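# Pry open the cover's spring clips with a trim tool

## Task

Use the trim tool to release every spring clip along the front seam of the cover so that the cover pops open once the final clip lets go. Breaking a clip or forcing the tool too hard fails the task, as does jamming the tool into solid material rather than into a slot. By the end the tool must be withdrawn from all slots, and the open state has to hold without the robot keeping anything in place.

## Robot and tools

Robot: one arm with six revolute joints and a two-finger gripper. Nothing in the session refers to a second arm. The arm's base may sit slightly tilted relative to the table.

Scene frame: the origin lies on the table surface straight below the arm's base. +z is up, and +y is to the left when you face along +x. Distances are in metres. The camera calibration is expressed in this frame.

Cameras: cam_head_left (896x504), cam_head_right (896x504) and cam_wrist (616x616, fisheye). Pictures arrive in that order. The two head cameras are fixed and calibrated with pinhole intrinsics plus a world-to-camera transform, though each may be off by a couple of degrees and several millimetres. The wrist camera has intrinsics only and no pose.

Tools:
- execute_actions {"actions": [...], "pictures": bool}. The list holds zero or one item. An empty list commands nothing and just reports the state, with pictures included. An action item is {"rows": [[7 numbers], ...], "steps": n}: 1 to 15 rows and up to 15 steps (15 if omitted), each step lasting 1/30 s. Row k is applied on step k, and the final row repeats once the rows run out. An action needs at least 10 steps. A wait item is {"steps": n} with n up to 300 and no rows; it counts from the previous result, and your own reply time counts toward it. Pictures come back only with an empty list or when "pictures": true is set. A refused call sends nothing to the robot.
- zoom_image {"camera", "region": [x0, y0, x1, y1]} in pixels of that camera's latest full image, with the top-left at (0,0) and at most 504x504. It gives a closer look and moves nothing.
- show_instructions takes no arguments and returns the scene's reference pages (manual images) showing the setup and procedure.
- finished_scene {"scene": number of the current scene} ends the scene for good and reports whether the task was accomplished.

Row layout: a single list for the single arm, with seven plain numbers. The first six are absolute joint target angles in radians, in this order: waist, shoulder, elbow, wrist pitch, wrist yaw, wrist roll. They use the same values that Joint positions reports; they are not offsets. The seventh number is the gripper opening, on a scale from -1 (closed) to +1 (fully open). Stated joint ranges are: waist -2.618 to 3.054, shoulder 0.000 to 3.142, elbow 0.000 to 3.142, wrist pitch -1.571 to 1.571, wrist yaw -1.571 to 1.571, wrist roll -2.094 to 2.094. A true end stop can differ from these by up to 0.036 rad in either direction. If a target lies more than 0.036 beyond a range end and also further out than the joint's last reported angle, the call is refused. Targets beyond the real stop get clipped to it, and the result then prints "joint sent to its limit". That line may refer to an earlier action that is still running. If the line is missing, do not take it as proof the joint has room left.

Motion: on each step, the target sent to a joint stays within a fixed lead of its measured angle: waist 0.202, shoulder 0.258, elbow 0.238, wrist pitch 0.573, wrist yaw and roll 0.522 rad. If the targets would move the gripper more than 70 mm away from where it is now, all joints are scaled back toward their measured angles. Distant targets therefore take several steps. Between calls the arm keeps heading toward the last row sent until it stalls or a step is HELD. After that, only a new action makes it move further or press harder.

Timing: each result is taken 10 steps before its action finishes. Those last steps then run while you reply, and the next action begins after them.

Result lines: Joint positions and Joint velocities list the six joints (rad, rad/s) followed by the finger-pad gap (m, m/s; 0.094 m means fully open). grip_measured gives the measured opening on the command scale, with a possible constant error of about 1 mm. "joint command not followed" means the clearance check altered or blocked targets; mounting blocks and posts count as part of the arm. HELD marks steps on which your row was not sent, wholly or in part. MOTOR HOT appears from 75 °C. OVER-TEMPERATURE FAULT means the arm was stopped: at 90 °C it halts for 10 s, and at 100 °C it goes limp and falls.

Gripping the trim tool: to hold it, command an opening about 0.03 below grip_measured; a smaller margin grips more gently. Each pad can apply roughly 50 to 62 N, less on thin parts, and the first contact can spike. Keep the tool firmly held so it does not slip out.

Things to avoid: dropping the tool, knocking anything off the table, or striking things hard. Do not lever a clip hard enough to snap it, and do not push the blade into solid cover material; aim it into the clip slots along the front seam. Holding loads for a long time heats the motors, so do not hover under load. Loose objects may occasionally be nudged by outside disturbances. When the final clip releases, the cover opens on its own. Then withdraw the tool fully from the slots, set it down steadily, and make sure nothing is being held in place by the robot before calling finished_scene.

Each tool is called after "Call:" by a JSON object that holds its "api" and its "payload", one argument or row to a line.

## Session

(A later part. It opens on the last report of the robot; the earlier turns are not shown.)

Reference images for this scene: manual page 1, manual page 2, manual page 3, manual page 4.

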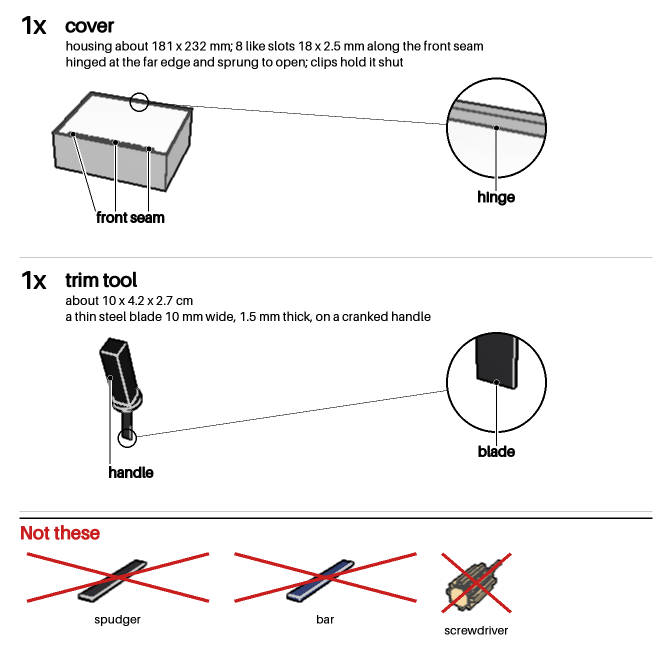

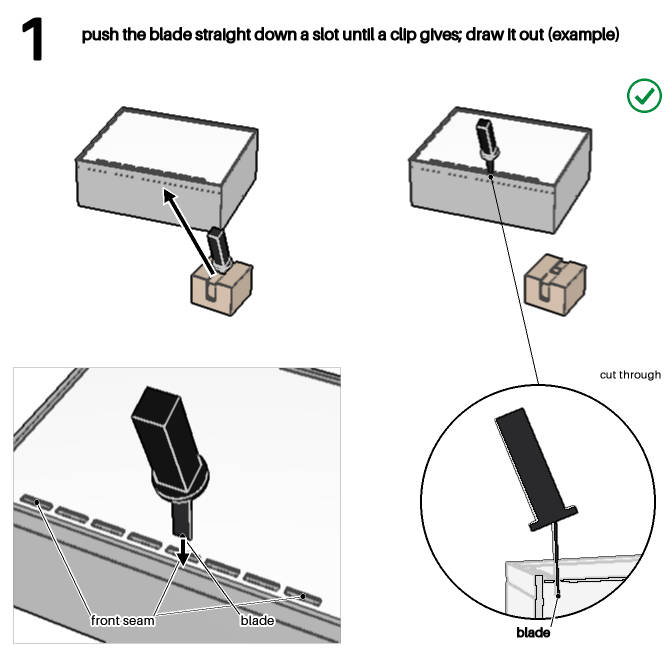

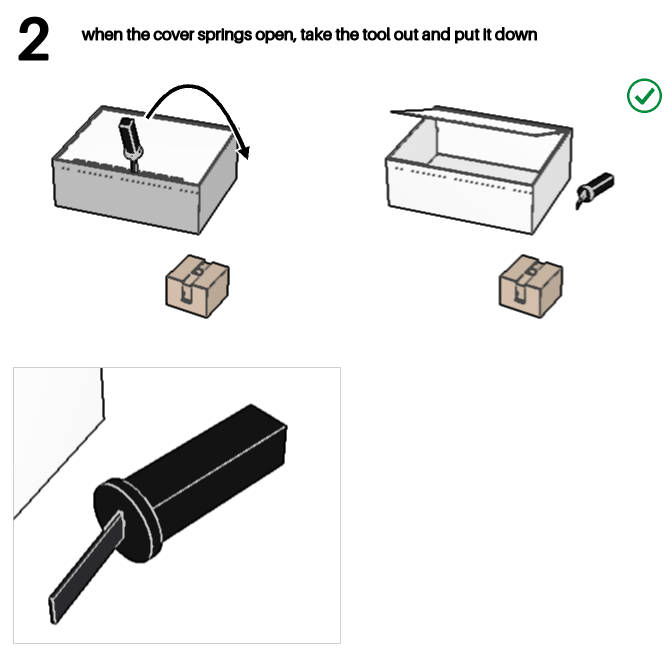

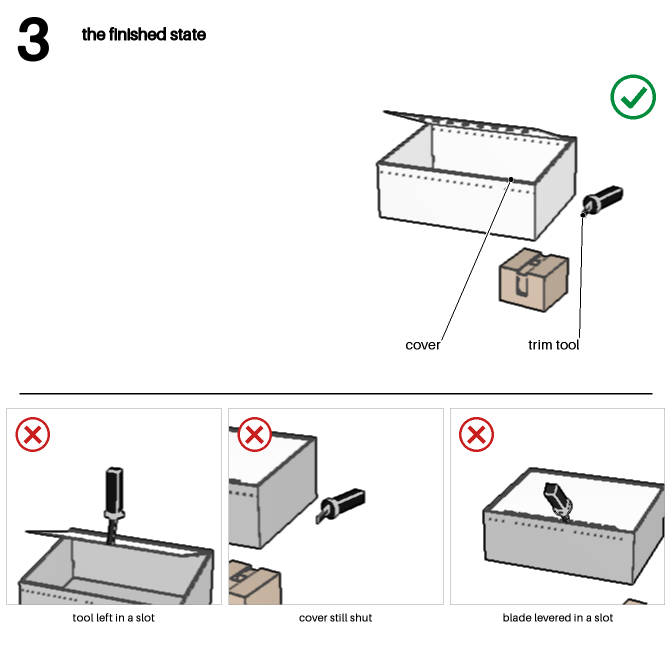

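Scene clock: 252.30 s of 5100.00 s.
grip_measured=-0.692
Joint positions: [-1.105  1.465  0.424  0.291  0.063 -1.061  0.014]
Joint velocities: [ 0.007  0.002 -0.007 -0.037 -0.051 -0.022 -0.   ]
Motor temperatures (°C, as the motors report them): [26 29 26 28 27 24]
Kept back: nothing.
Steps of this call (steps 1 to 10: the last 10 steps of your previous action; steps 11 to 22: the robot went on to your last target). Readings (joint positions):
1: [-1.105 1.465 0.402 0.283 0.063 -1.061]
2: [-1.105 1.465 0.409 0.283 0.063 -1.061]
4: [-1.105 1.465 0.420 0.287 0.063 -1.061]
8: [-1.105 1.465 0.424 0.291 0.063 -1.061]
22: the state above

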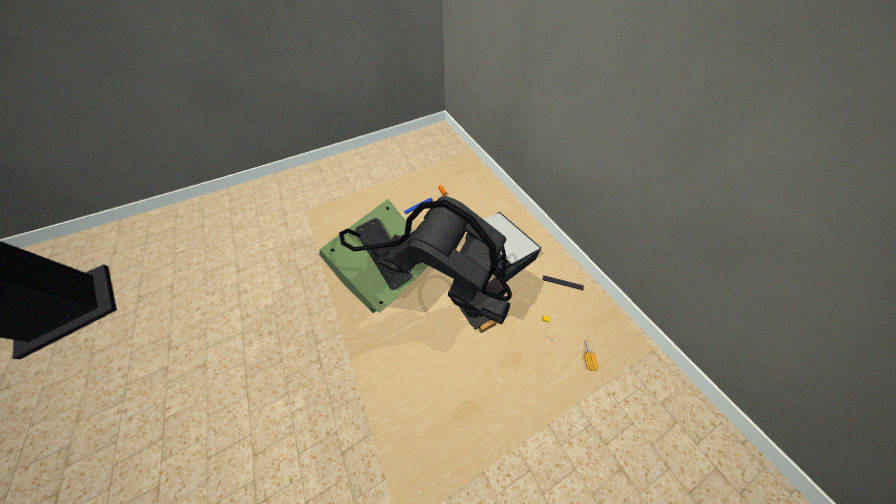

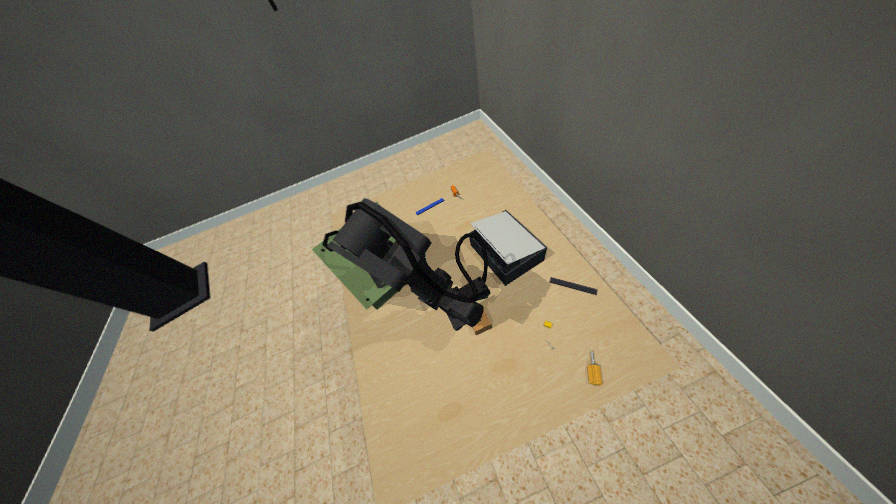

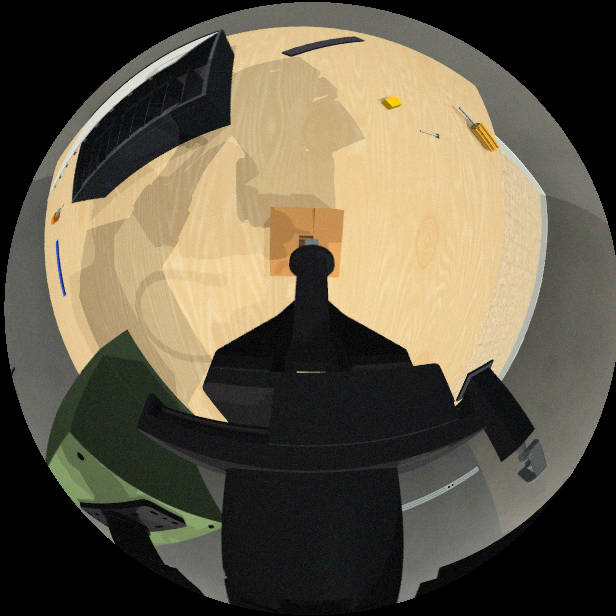

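Call:
{"api": "execute_actions", "payload": {
  "actions": [
    {"rows":[[-1.104,1.475,0.42,0.30,0.045,-1.066,-0.75],[-1.104,1.485,0.41,0.305,0.045,-1.066,-0.75],[-1.104,1.495,0.404,0.312,0.045,-1.066,-0.75],[-1.104,1.505,0.404,0.320,0.045,-1.066,-0.75],[-1.104,1.515,0.404,0.328,0.045,-1.066,-0.75]],"steps":12}
  ]
}}

Call:
{"api": "execute_actions", "payload": {
  "actions": [
    {"steps":22}
  ],
  "pictures": true
}}

Call:
{"api": "zoom_image", "payload": {
  "camera": "cam_wrist",
  "region": [260, 160, 370, 260]
}}

Scene clock: 253.27 s of 5100.00 s.
grip_measured=-0.692
Joint positions: [-1.105  1.465  0.424  0.291  0.063 -1.061  0.014]
Joint velocities: [-0.017  0.002 -0.007  0.022 -0.007  0.037 -0.   ]
Motor temperatures (°C, as the motors report them): [26 30 26 28 27 24]
Steps of this call (steps 1 to 15: the robot went on to your last target; steps 16 to 27: nothing new was sent; steps 28 to 29: the first 2 steps of this action). Readings (joint positions):
28: [-1.105 1.465 0.424 0.291 0.063 -1.061]
29: the state above

Scene clock: 254.00 s of 5100.00 s.
grip_measured=-0.692
Joint positions: [-1.105  1.5    0.424  0.314  0.063 -1.061  0.014]
Joint velocities: [-0.012 -0.007 -0.027 -0.022 -0.007 -0.066  0.   ]
Motor temperatures (°C, as the motors report them): [26 29 26 28 27 24]
Kept back: nothing.
Steps of this call (steps 1 to 10: the last 10 steps of your previous action; steps 11 to 22: the robot went on to your last target). Readings (joint positions):
1: [-1.105 1.467 0.424 0.292 0.063 -1.061]
2: [-1.105 1.472 0.424 0.297 0.063 -1.061]
4: [-1.105 1.487 0.424 0.305 0.063 -1.061]
8: [-1.105 1.500 0.424 0.307 0.063 -1.061]
22: the state above

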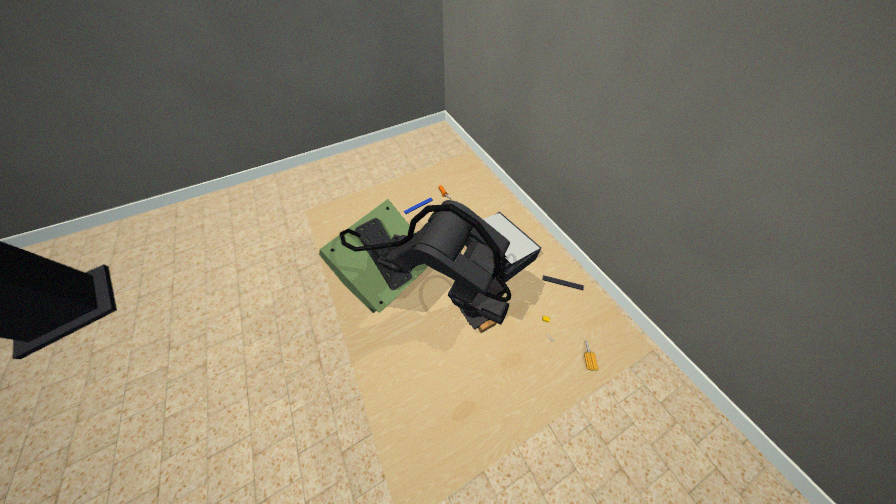

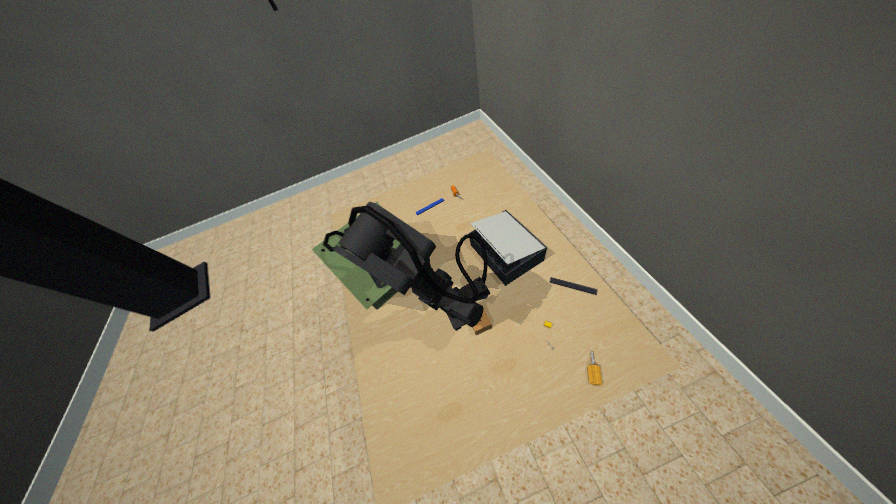

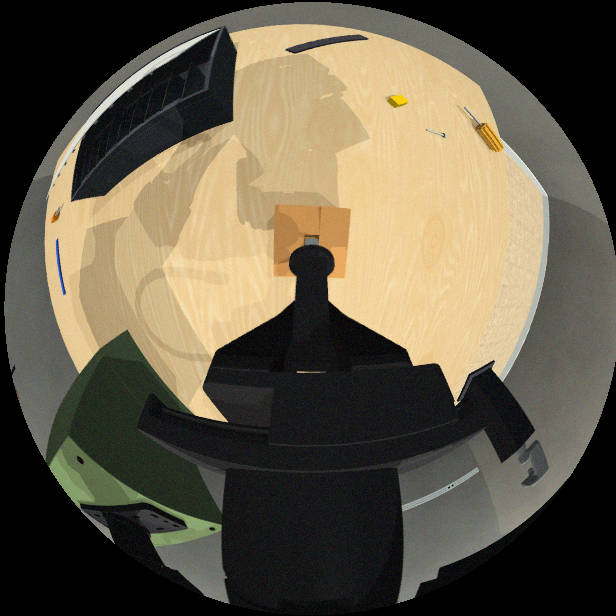

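Region (260, 160, 370, 260) of cam_wrist's 616x616 image, scaled by 4.582, with more detail than that image has; it fills the top 458 rows of this view, and the rest is white.

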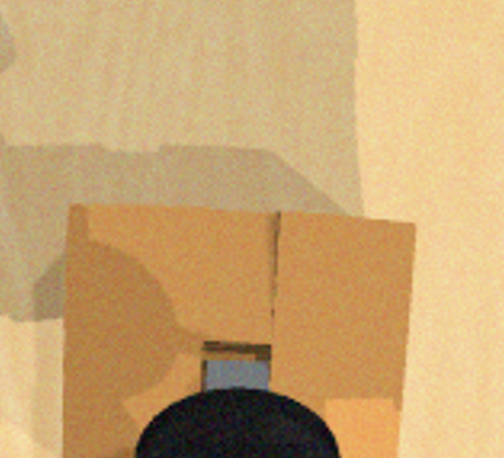

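Call:
{"api": "execute_actions", "payload": {
  "actions": [
    {"rows":[[-1.104,1.517,0.44,0.329,0.045,-1.066,-0.75],[-1.104,1.522,0.445,0.334,0.045,-1.066,-0.75],[-1.104,1.527,0.448,0.338,0.045,-1.066,-0.75],[-1.104,1.532,0.450,0.342,0.045,-1.066,-0.75],[-1.104,1.537,0.450,0.345,0.045,-1.066,-0.75]],"steps":12}
  ]
}}

Call:
{"api": "execute_actions", "payload": {
  "actions": [
    {"steps":22}
  ],
  "pictures": true
}}

Call:
{"api": "zoom_image", "payload": {
  "camera": "cam_wrist",
  "region": [260, 160, 370, 260]
}}

Scene clock: 256.80 s of 5100.00 s.
grip_measured=-0.692
Joint positions: [-1.105  1.5    0.424  0.315  0.063 -1.061  0.014]
Joint velocities: [ 0.022 -0.007 -0.017  0.066 -0.051 -0.081 -0.   ]
Motor temperatures (°C, as the motors report them): [26 29 26 28 27 24]
Steps of this call (steps 1 to 15: the robot went on to your last target; steps 16 to 82: nothing new was sent; steps 83 to 84: the first 2 steps of this action). Readings (joint positions):
83: [-1.105 1.500 0.424 0.315 0.063 -1.061]
84: the state above

Scene clock: 257.53 s of 5100.00 s.
grip_measured=-0.692
Joint positions: [-1.105  1.52   0.424  0.332  0.063 -1.061  0.014]
Joint velocities: [ 0.002  0.002  0.002  0.022  0.022 -0.007 -0.001]
Motor temperatures (°C, as the motors report them): [26 29 26 28 27 24]
Kept back: nothing.
Steps of this call (steps 1 to 10: the last 10 steps of your previous action; steps 11 to 22: the robot went on to your last target). Readings (joint positions):
1: [-1.105 1.501 0.424 0.317 0.063 -1.061]
2: [-1.105 1.504 0.424 0.321 0.063 -1.061]
4: [-1.105 1.513 0.424 0.326 0.063 -1.061]
8: [-1.105 1.520 0.424 0.327 0.063 -1.061]
22: the state above

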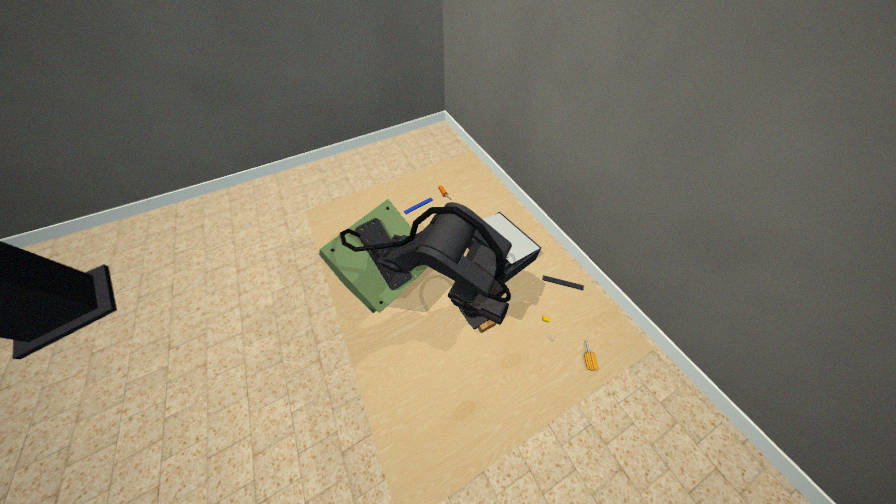

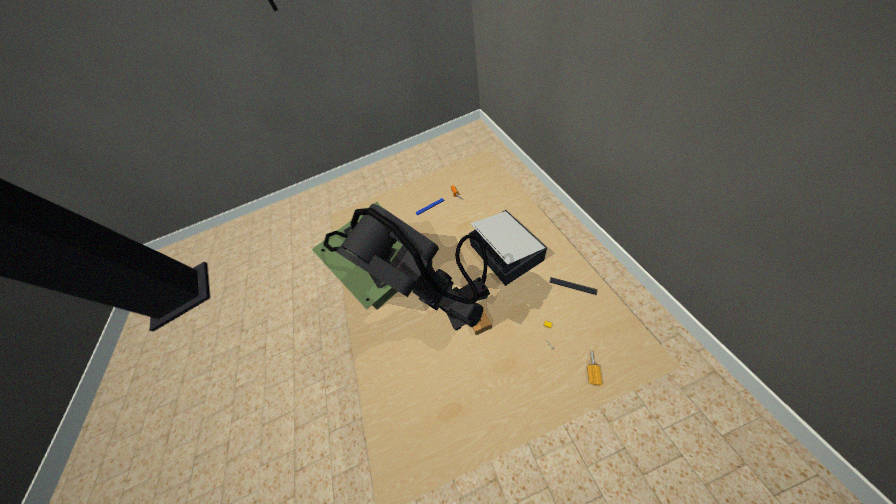

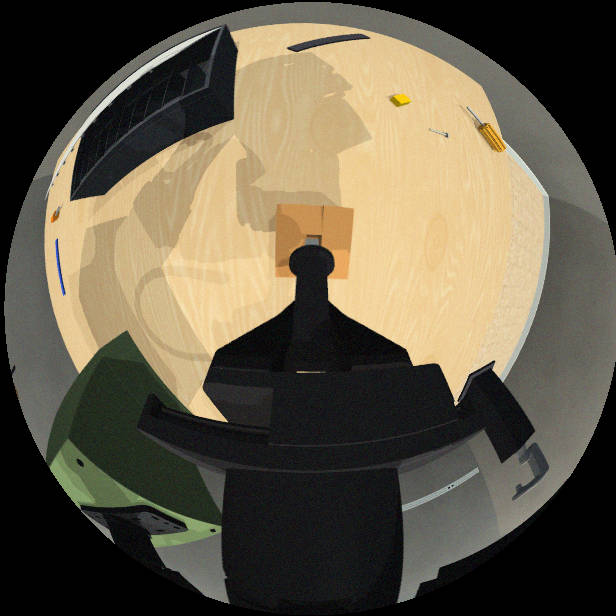

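Region (260, 160, 370, 260) of cam_wrist's 616x616 image, scaled by 4.582, with more detail than that image has; it fills the top 458 rows of this view, and the rest is white.

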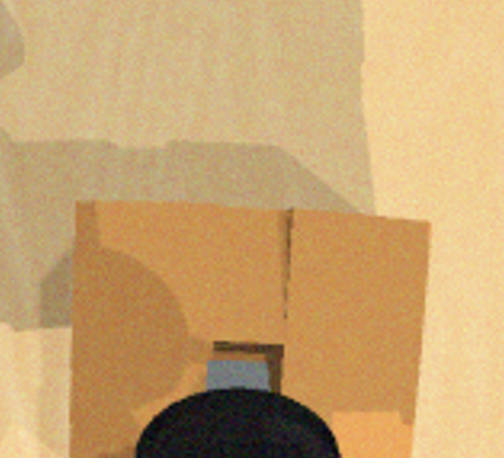

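Call:
{"api": "execute_actions", "payload": {
  "actions": [
    {"rows":[[-1.104,1.535,0.468,0.345,0.045,-1.066,-0.75],[-1.104,1.535,0.460,0.345,0.045,-1.066,-0.75],[-1.104,1.535,0.451,0.345,0.045,-1.066,-0.75]],"steps":11}
  ]
}}

Call:
{"api": "execute_actions", "payload": {
  "actions": [
    {"steps":22}
  ],
  "pictures": true
}}

Call:
{"api": "zoom_image", "payload": {
  "camera": "cam_wrist",
  "region": [260, 160, 370, 260]
}}

Scene clock: 258.10 s of 5100.00 s.
grip_measured=-0.692
Joint positions: [-1.105  1.52   0.426  0.332  0.063 -1.061  0.014]
Joint velocities: [ 0.007 -0.012  0.061 -0.022  0.081  0.022  0.   ]
Motor temperatures (°C, as the motors report them): [26 29 26 28 27 24]
Steps of this call (steps 1 to 15: the robot went on to your last target; step 16: nothing new was sent; step 17: the first step of this action). Readings (joint positions):
17: the state above

Scene clock: 258.83 s of 5100.00 s.
grip_measured=-0.692
Joint positions: [-1.105  1.52   0.431  0.336  0.063 -1.061  0.014]
Joint velocities: [-0.007  0.002  0.007  0.022 -0.066  0.022  0.001]
Motor temperatures (°C, as the motors report them): [26 29 26 28 27 24]
Kept back: nothing.
Steps of this call (steps 1 to 10: the last 10 steps of your previous action; steps 11 to 15: the robot went on to your last target; steps 16 to 22: nothing new was sent). Readings (joint positions):
1: [-1.105 1.520 0.428 0.332 0.063 -1.061]
2: [-1.105 1.520 0.430 0.334 0.063 -1.061]
4: [-1.105 1.520 0.431 0.336 0.063 -1.061]
8: [-1.105 1.520 0.431 0.336 0.063 -1.061]
22: the state above
The arm was judged still, so your last target was given up. Only a new action makes it travel on or press farther. Fingers that are still opening or closing keep moving.

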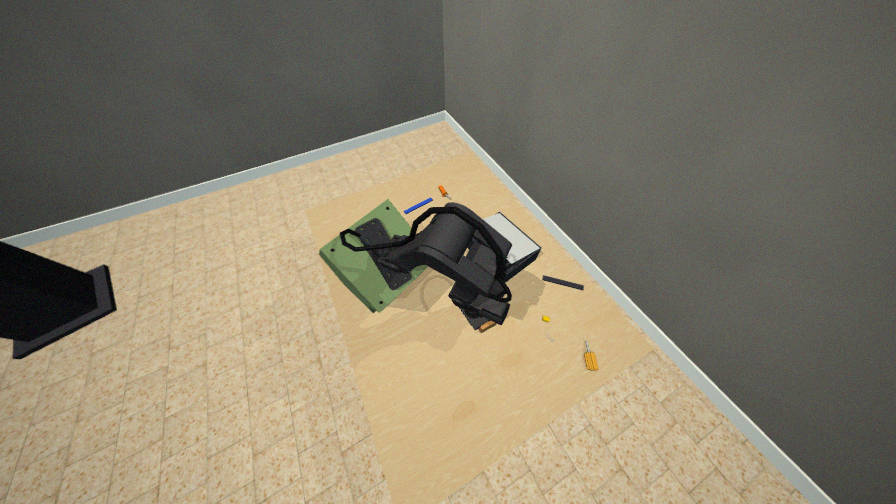

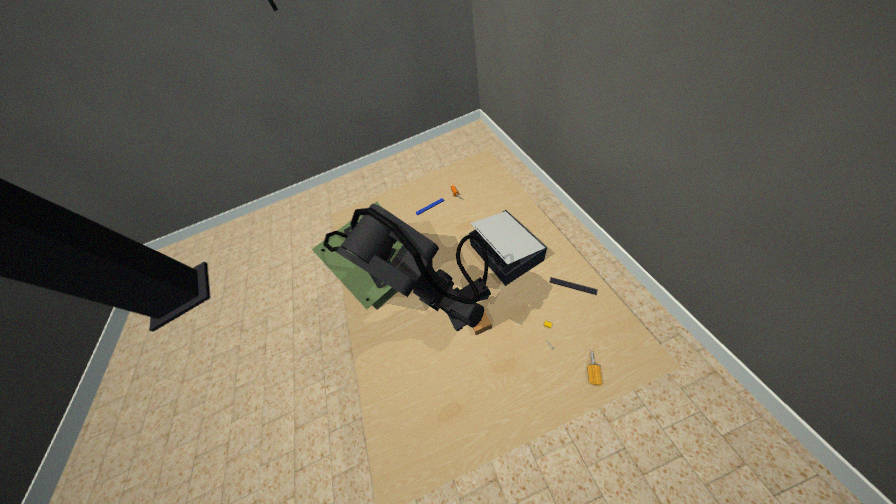

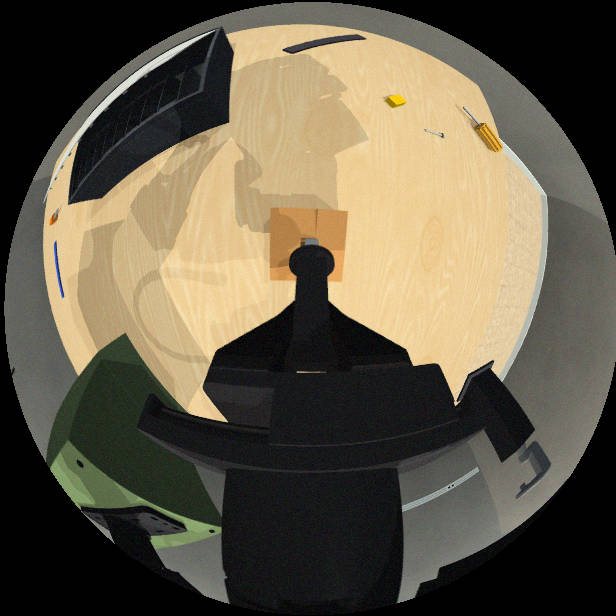

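Region (260, 160, 370, 260) of cam_wrist's 616x616 image, scaled by 4.582, with more detail than that image has; it fills the top 458 rows of this view, and the rest is white.

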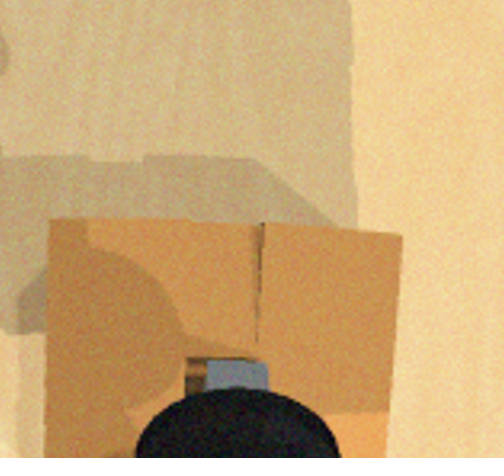

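Call:
{"api": "execute_actions", "payload": {
  "actions": [
    {"rows":[[-1.104,1.540,0.445,0.348,0.045,-1.066,-0.75],[-1.104,1.545,0.445,0.352,0.045,-1.066,-0.75],[-1.104,1.550,0.445,0.356,0.045,-1.066,-0.75],[-1.104,1.555,0.445,0.360,0.045,-1.066,-0.75],[-1.104,1.560,0.445,0.363,0.045,-1.066,-0.75]],"steps":12}
  ]
}}

Call:
{"api": "execute_actions", "payload": {
  "actions": [
    {"steps":22}
  ],
  "pictures": true
}}

Call:
{"api": "zoom_image", "payload": {
  "camera": "cam_wrist",
  "region": [260, 160, 370, 260]
}}

Scene clock: 259.47 s of 5100.00 s.
grip_measured=-0.692
Joint positions: [-1.105  1.52   0.431  0.337  0.063 -1.061  0.014]
Joint velocities: [-0.007  0.007 -0.002 -0.037 -0.081 -0.037 -0.001]
Motor temperatures (°C, as the motors report them): [26 29 26 28 27 24]
Steps of this call (steps 1 to 17: nothing new was sent; steps 18 to 19: the first 2 steps of this action). Readings (joint positions):
18: [-1.105 1.520 0.431 0.336 0.063 -1.061]
19: the state above

Scene clock: 260.20 s of 5100.00 s.
grip_measured=-0.692
Joint positions: [-1.105  1.535  0.431  0.348  0.062 -1.061  0.014]
Joint velocities: [-0.002  0.002 -0.007 -0.022 -0.007  0.022 -0.   ]
Motor temperatures (°C, as the motors report them): [26 29 26 28 27 24]
Kept back: nothing.
Steps of this call (steps 1 to 10: the last 10 steps of your previous action; steps 11 to 22: the robot went on to your last target). Readings (joint positions):
1: [-1.105 1.522 0.431 0.338 0.063 -1.061]
2: [-1.105 1.526 0.431 0.342 0.063 -1.061]
4: [-1.105 1.534 0.431 0.347 0.062 -1.061]
8: [-1.105 1.535 0.431 0.348 0.062 -1.061]
22: the state above

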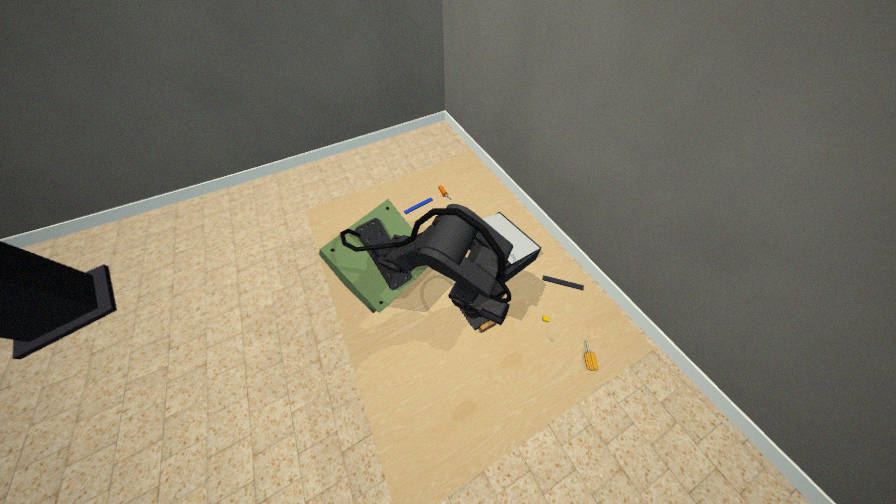

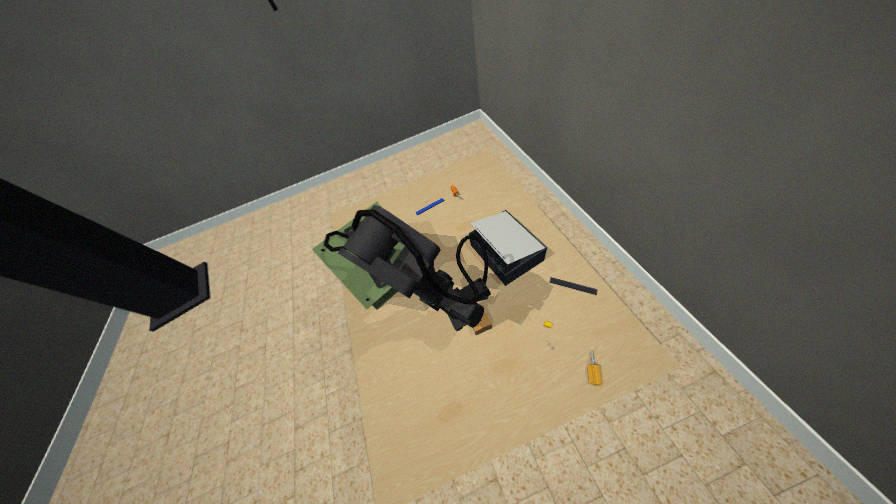

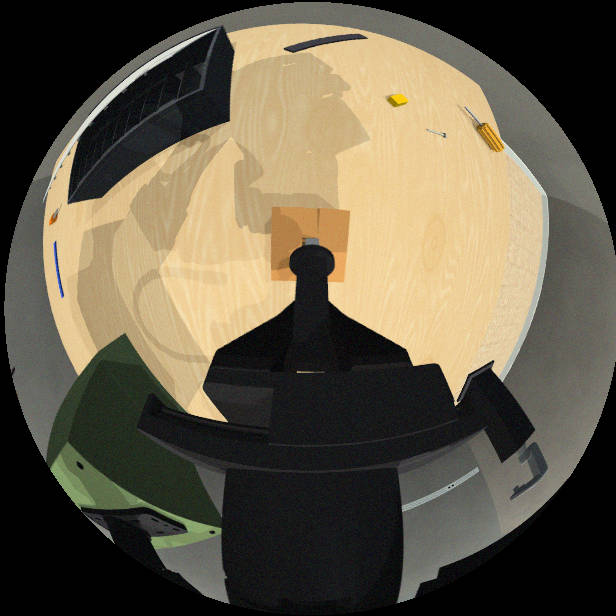

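Region (260, 160, 370, 260) of cam_wrist's 616x616 image, scaled by 4.582, with more detail than that image has; it fills the top 458 rows of this view, and the rest is white.

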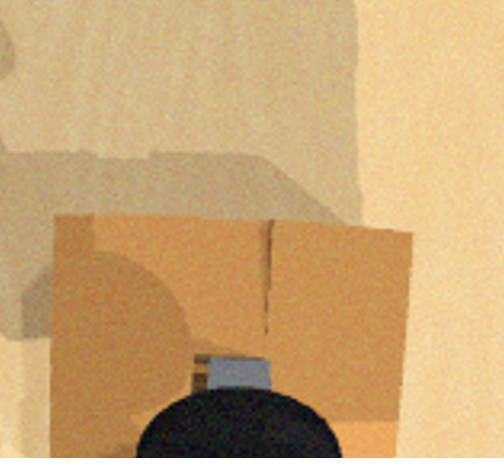

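Call:
{"api": "execute_actions", "payload": {
  "actions": [
    {"rows":[[-1.075,1.535,0.445,0.363,0.045,-1.066,-0.75],[-1.075,1.52,0.445,0.366,0.045,-1.066,-0.75],[-1.088,1.515,0.445,0.368,0.045,-1.066,-0.75]],"steps":12}
  ]
}}

Call:
{"api": "execute_actions", "payload": {
  "actions": [
    {"steps":22}
  ],
  "pictures": true
}}

Call:
{"api": "zoom_image", "payload": {
  "camera": "cam_wrist",
  "region": [260, 160, 370, 260]
}}

Scene clock: 260.80 s of 5100.00 s.
grip_measured=-0.692
Joint positions: [-1.101  1.533  0.431  0.348  0.065 -1.061  0.014]
Joint velocities: [ 0.076 -0.09  -0.002 -0.11   0.037 -0.007 -0.   ]
Motor temperatures (°C, as the motors report them): [26 29 26 28 27 24]
Steps of this call (steps 1 to 15: the robot went on to your last target; step 16: nothing new was sent; steps 17 to 18: the first 2 steps of this action). Readings (joint positions):
17: [-1.103 1.535 0.431 0.348 0.063 -1.061]
18: the state above

Scene clock: 261.53 s of 5100.00 s.
grip_measured=-0.692
Joint positions: [-1.1    1.531  0.431  0.355  0.063 -1.061  0.014]
Joint velocities: [ 0.007 -0.002  0.012 -0.007 -0.066  0.022  0.   ]
Motor temperatures (°C, as the motors report them): [26 29 26 28 27 24]
Kept back: nothing.
Steps of this call (steps 1 to 10: the last 10 steps of your previous action; steps 11 to 15: the robot went on to your last target; steps 16 to 22: nothing new was sent). Readings (joint positions):
1: [-1.100 1.531 0.431 0.348 0.065 -1.061]
2: [-1.100 1.531 0.431 0.351 0.064 -1.061]
4: [-1.100 1.531 0.431 0.352 0.064 -1.061]
8: [-1.100 1.531 0.431 0.354 0.063 -1.061]
22: the state above
The arm was judged still, so your last target was given up. Only a new action makes it travel on or press farther. Fingers that are still opening or closing keep moving.

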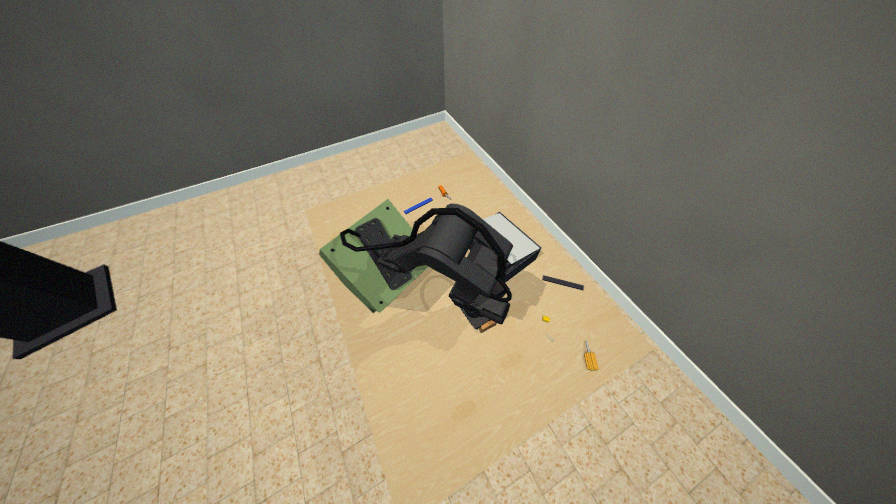

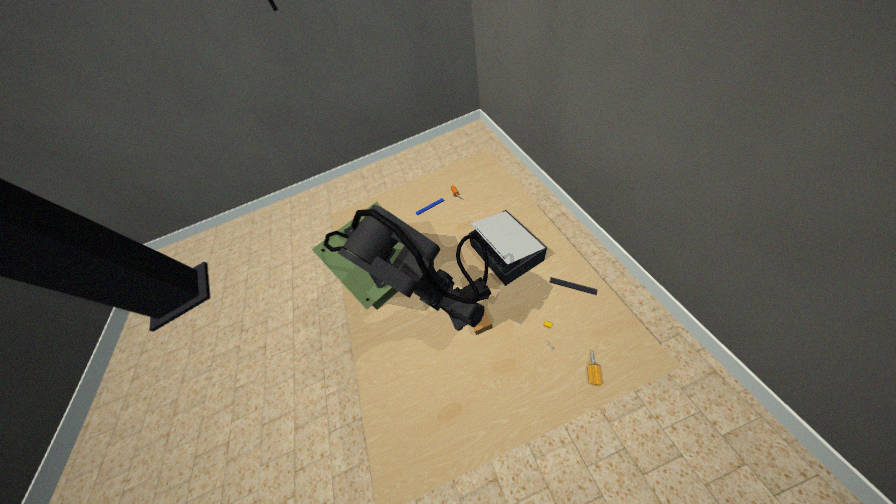

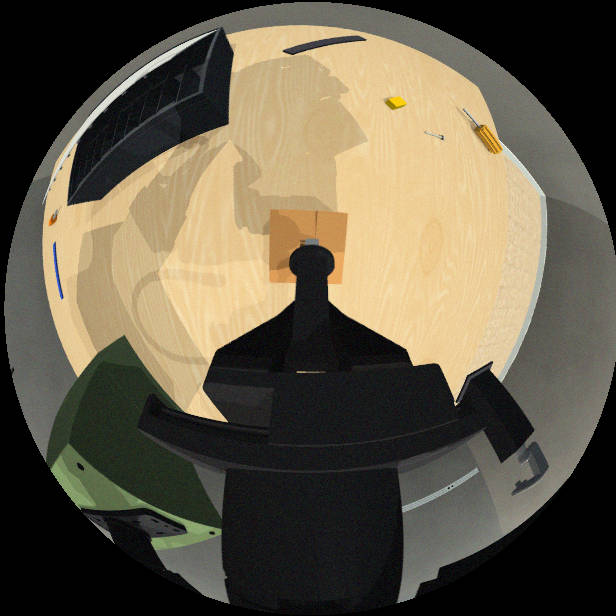

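Region (260, 160, 370, 260) of cam_wrist's 616x616 image, scaled by 4.582, with more detail than that image has; it fills the top 458 rows of this view, and the rest is white.

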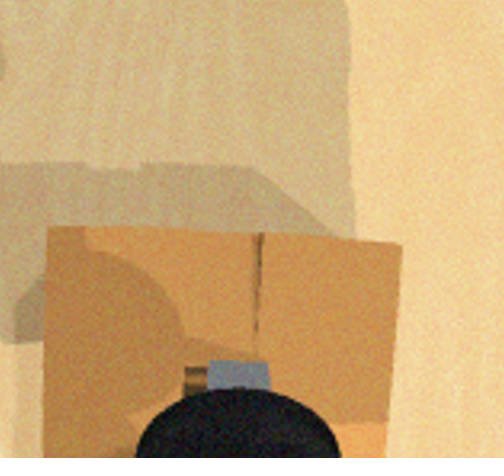

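Call:
{"api": "execute_actions", "payload": {
  "actions": [
    {"rows":[[-1.070,1.512,0.445,0.335,0.045,-1.066,-0.75],[-1.070,1.512,0.445,0.328,0.045,-1.066,-0.75],[-1.083,1.512,0.445,0.326,0.045,-1.066,-0.75]],"steps":12}
  ]
}}

Call:
{"api": "execute_actions", "payload": {
  "actions": [
    {"steps":22}
  ],
  "pictures": true
}}

Call:
{"api": "zoom_image", "payload": {
  "camera": "cam_wrist",
  "region": [260, 160, 370, 260]
}}

Scene clock: 262.27 s of 5100.00 s.
grip_measured=-0.692
Joint positions: [-1.093  1.531  0.431  0.354  0.063 -1.061  0.014]
Joint velocities: [ 0.144  0.002 -0.002 -0.066 -0.007 -0.007  0.   ]
Motor temperatures (°C, as the motors report them): [26 29 26 28 27 24]
Steps of this call (steps 1 to 20: nothing new was sent; steps 21 to 22: the first 2 steps of this action). Readings (joint positions):
21: [-1.098 1.531 0.431 0.355 0.063 -1.061]
22: the state above

Scene clock: 263.00 s of 5100.00 s.
grip_measured=-0.692
Joint positions: [-1.09   1.531  0.431  0.347  0.061 -1.061  0.014]
Joint velocities: [-0.012 -0.002  0.002 -0.081 -0.022  0.095  0.   ]
Motor temperatures (°C, as the motors report them): [25 29 26 28 27 24]
Kept back: nothing.
Steps of this call (steps 1 to 10: the last 10 steps of your previous action; steps 11 to 15: the robot went on to your last target; steps 16 to 22: nothing new was sent). Readings (joint positions):
1: [-1.090 1.531 0.431 0.353 0.062 -1.061]
2: [-1.090 1.531 0.431 0.352 0.061 -1.061]
4: [-1.090 1.531 0.431 0.350 0.061 -1.061]
8: [-1.090 1.531 0.431 0.348 0.061 -1.061]
22: the state above
The arm was judged still, so your last target was given up. Only a new action makes it travel on or press farther. Fingers that are still opening or closing keep moving.

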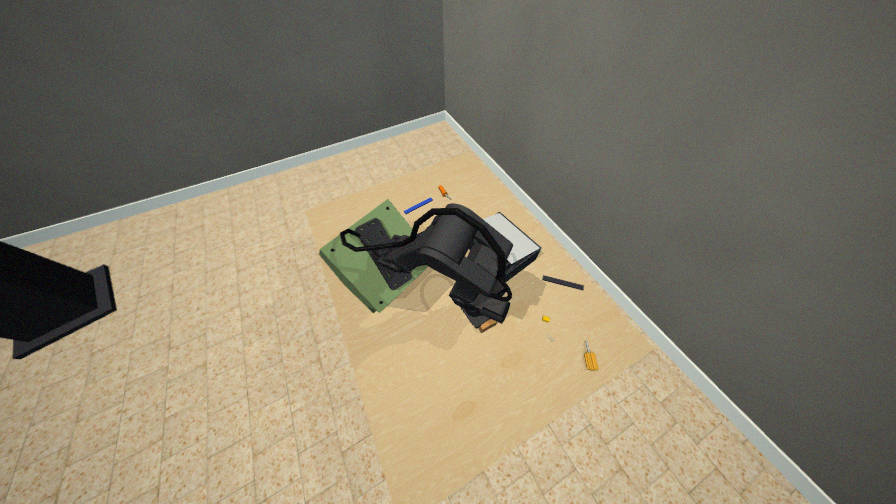

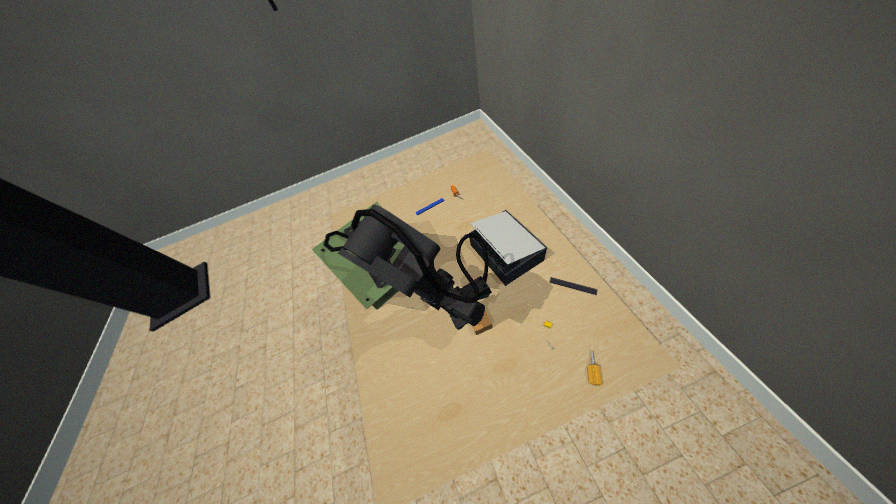

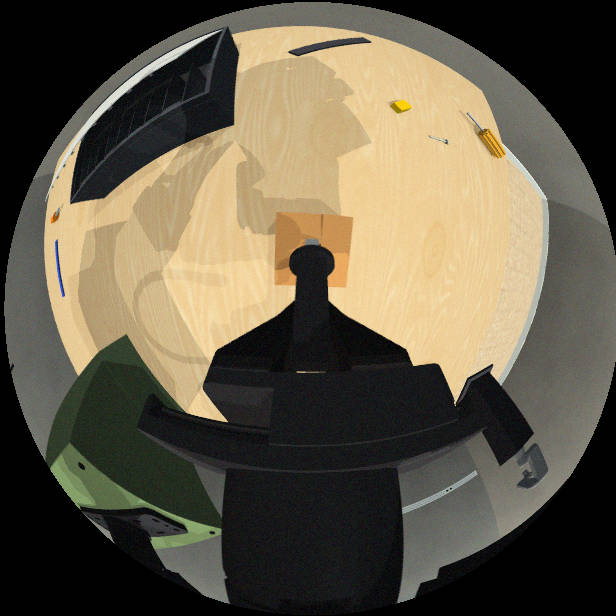

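Region (260, 160, 370, 260) of cam_wrist's 616x616 image, scaled by 4.582, with more detail than that image has; it fills the top 458 rows of this view, and the rest is white.

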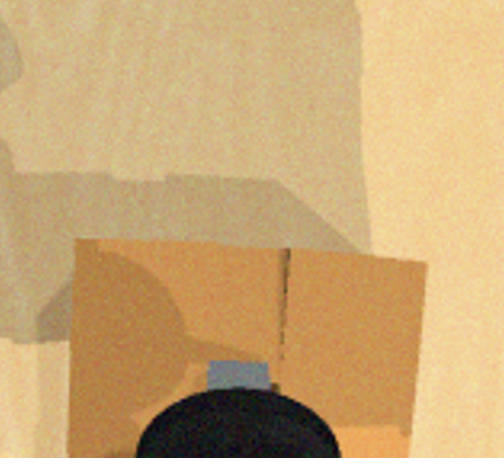

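Call:
{"api": "execute_actions", "payload": {
  "actions": [
    {"rows":[[-1.095,1.512,0.445,0.322,0.045,-1.066,-0.75],[-1.099,1.512,0.445,0.320,0.045,-1.066,-0.75],[-1.102,1.512,0.445,0.320,0.045,-1.066,-0.75]],"steps":12}
  ]
}}

Call:
{"api": "execute_actions", "payload": {
  "actions": [
    {"steps":22}
  ],
  "pictures": true
}}

Call:
{"api": "zoom_image", "payload": {
  "camera": "cam_wrist",
  "region": [260, 160, 370, 260]
}}

Scene clock: 264.40 s of 5100.00 s.
grip_measured=-0.692
Joint positions: [-1.09   1.531  0.431  0.346  0.061 -1.061  0.014]
Joint velocities: [ 0.002 -0.012  0.002 -0.007 -0.022 -0.022  0.   ]
Motor temperatures (°C, as the motors report them): [25 30 26 28 27 24]
Steps of this call (steps 1 to 40: nothing new was sent; steps 41 to 42: the first 2 steps of this action). Readings (joint positions):
41: [-1.090 1.531 0.431 0.347 0.061 -1.061]
42: the state above

Scene clock: 265.13 s of 5100.00 s.
grip_measured=-0.692
Joint positions: [-1.09   1.531  0.431  0.341  0.061 -1.061  0.014]
Joint velocities: [ 0.007 -0.002 -0.012  0.037 -0.007 -0.007  0.001]
Motor temperatures (°C, as the motors report them): [25 30 26 28 27 24]
Kept back: nothing.
Steps of this call (steps 1 to 10: the last 10 steps of your previous action; steps 11 to 15: the robot went on to your last target; steps 16 to 22: nothing new was sent). Readings (joint positions):
1: [-1.090 1.531 0.431 0.345 0.061 -1.061]
2: [-1.090 1.531 0.431 0.344 0.061 -1.061]
4: [-1.090 1.531 0.431 0.343 0.061 -1.061]
8: [-1.090 1.531 0.431 0.342 0.061 -1.061]
22: the state above
The arm was judged still, so your last target was given up. Only a new action makes it travel on or press farther. Fingers that are still opening or closing keep moving.

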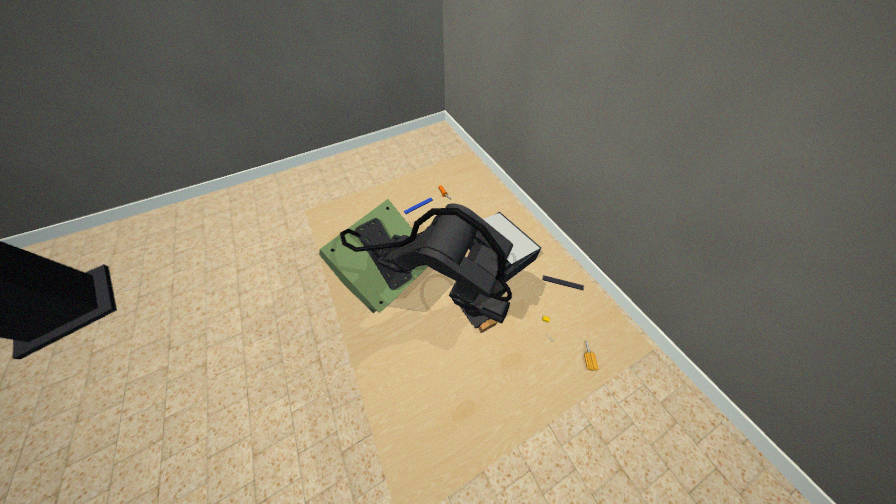

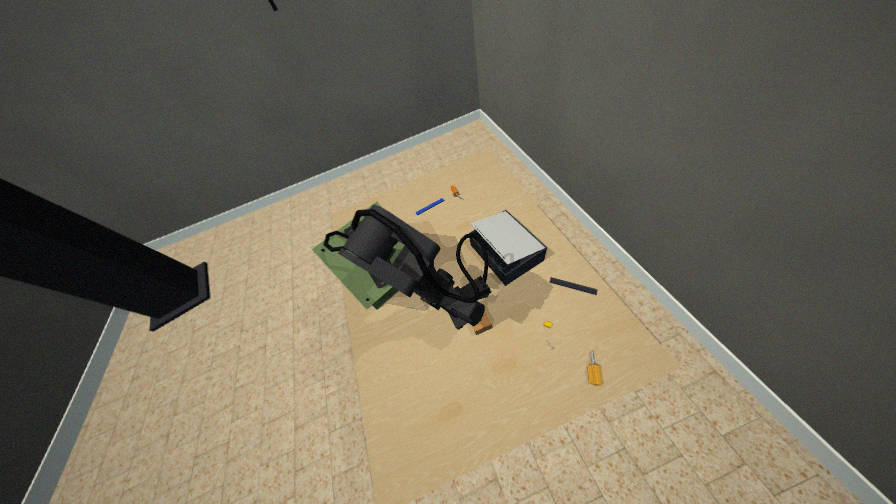

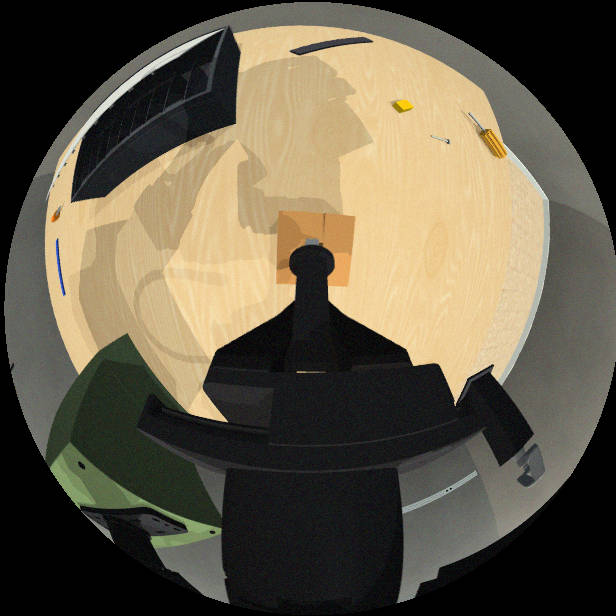

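Region (260, 160, 370, 260) of cam_wrist's 616x616 image, scaled by 4.582, with more detail than that image has; it fills the top 458 rows of this view, and the rest is white.

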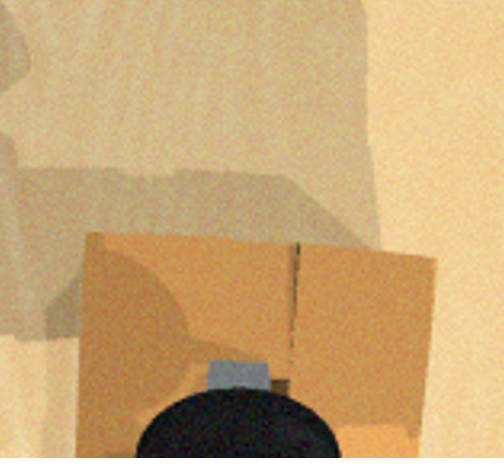

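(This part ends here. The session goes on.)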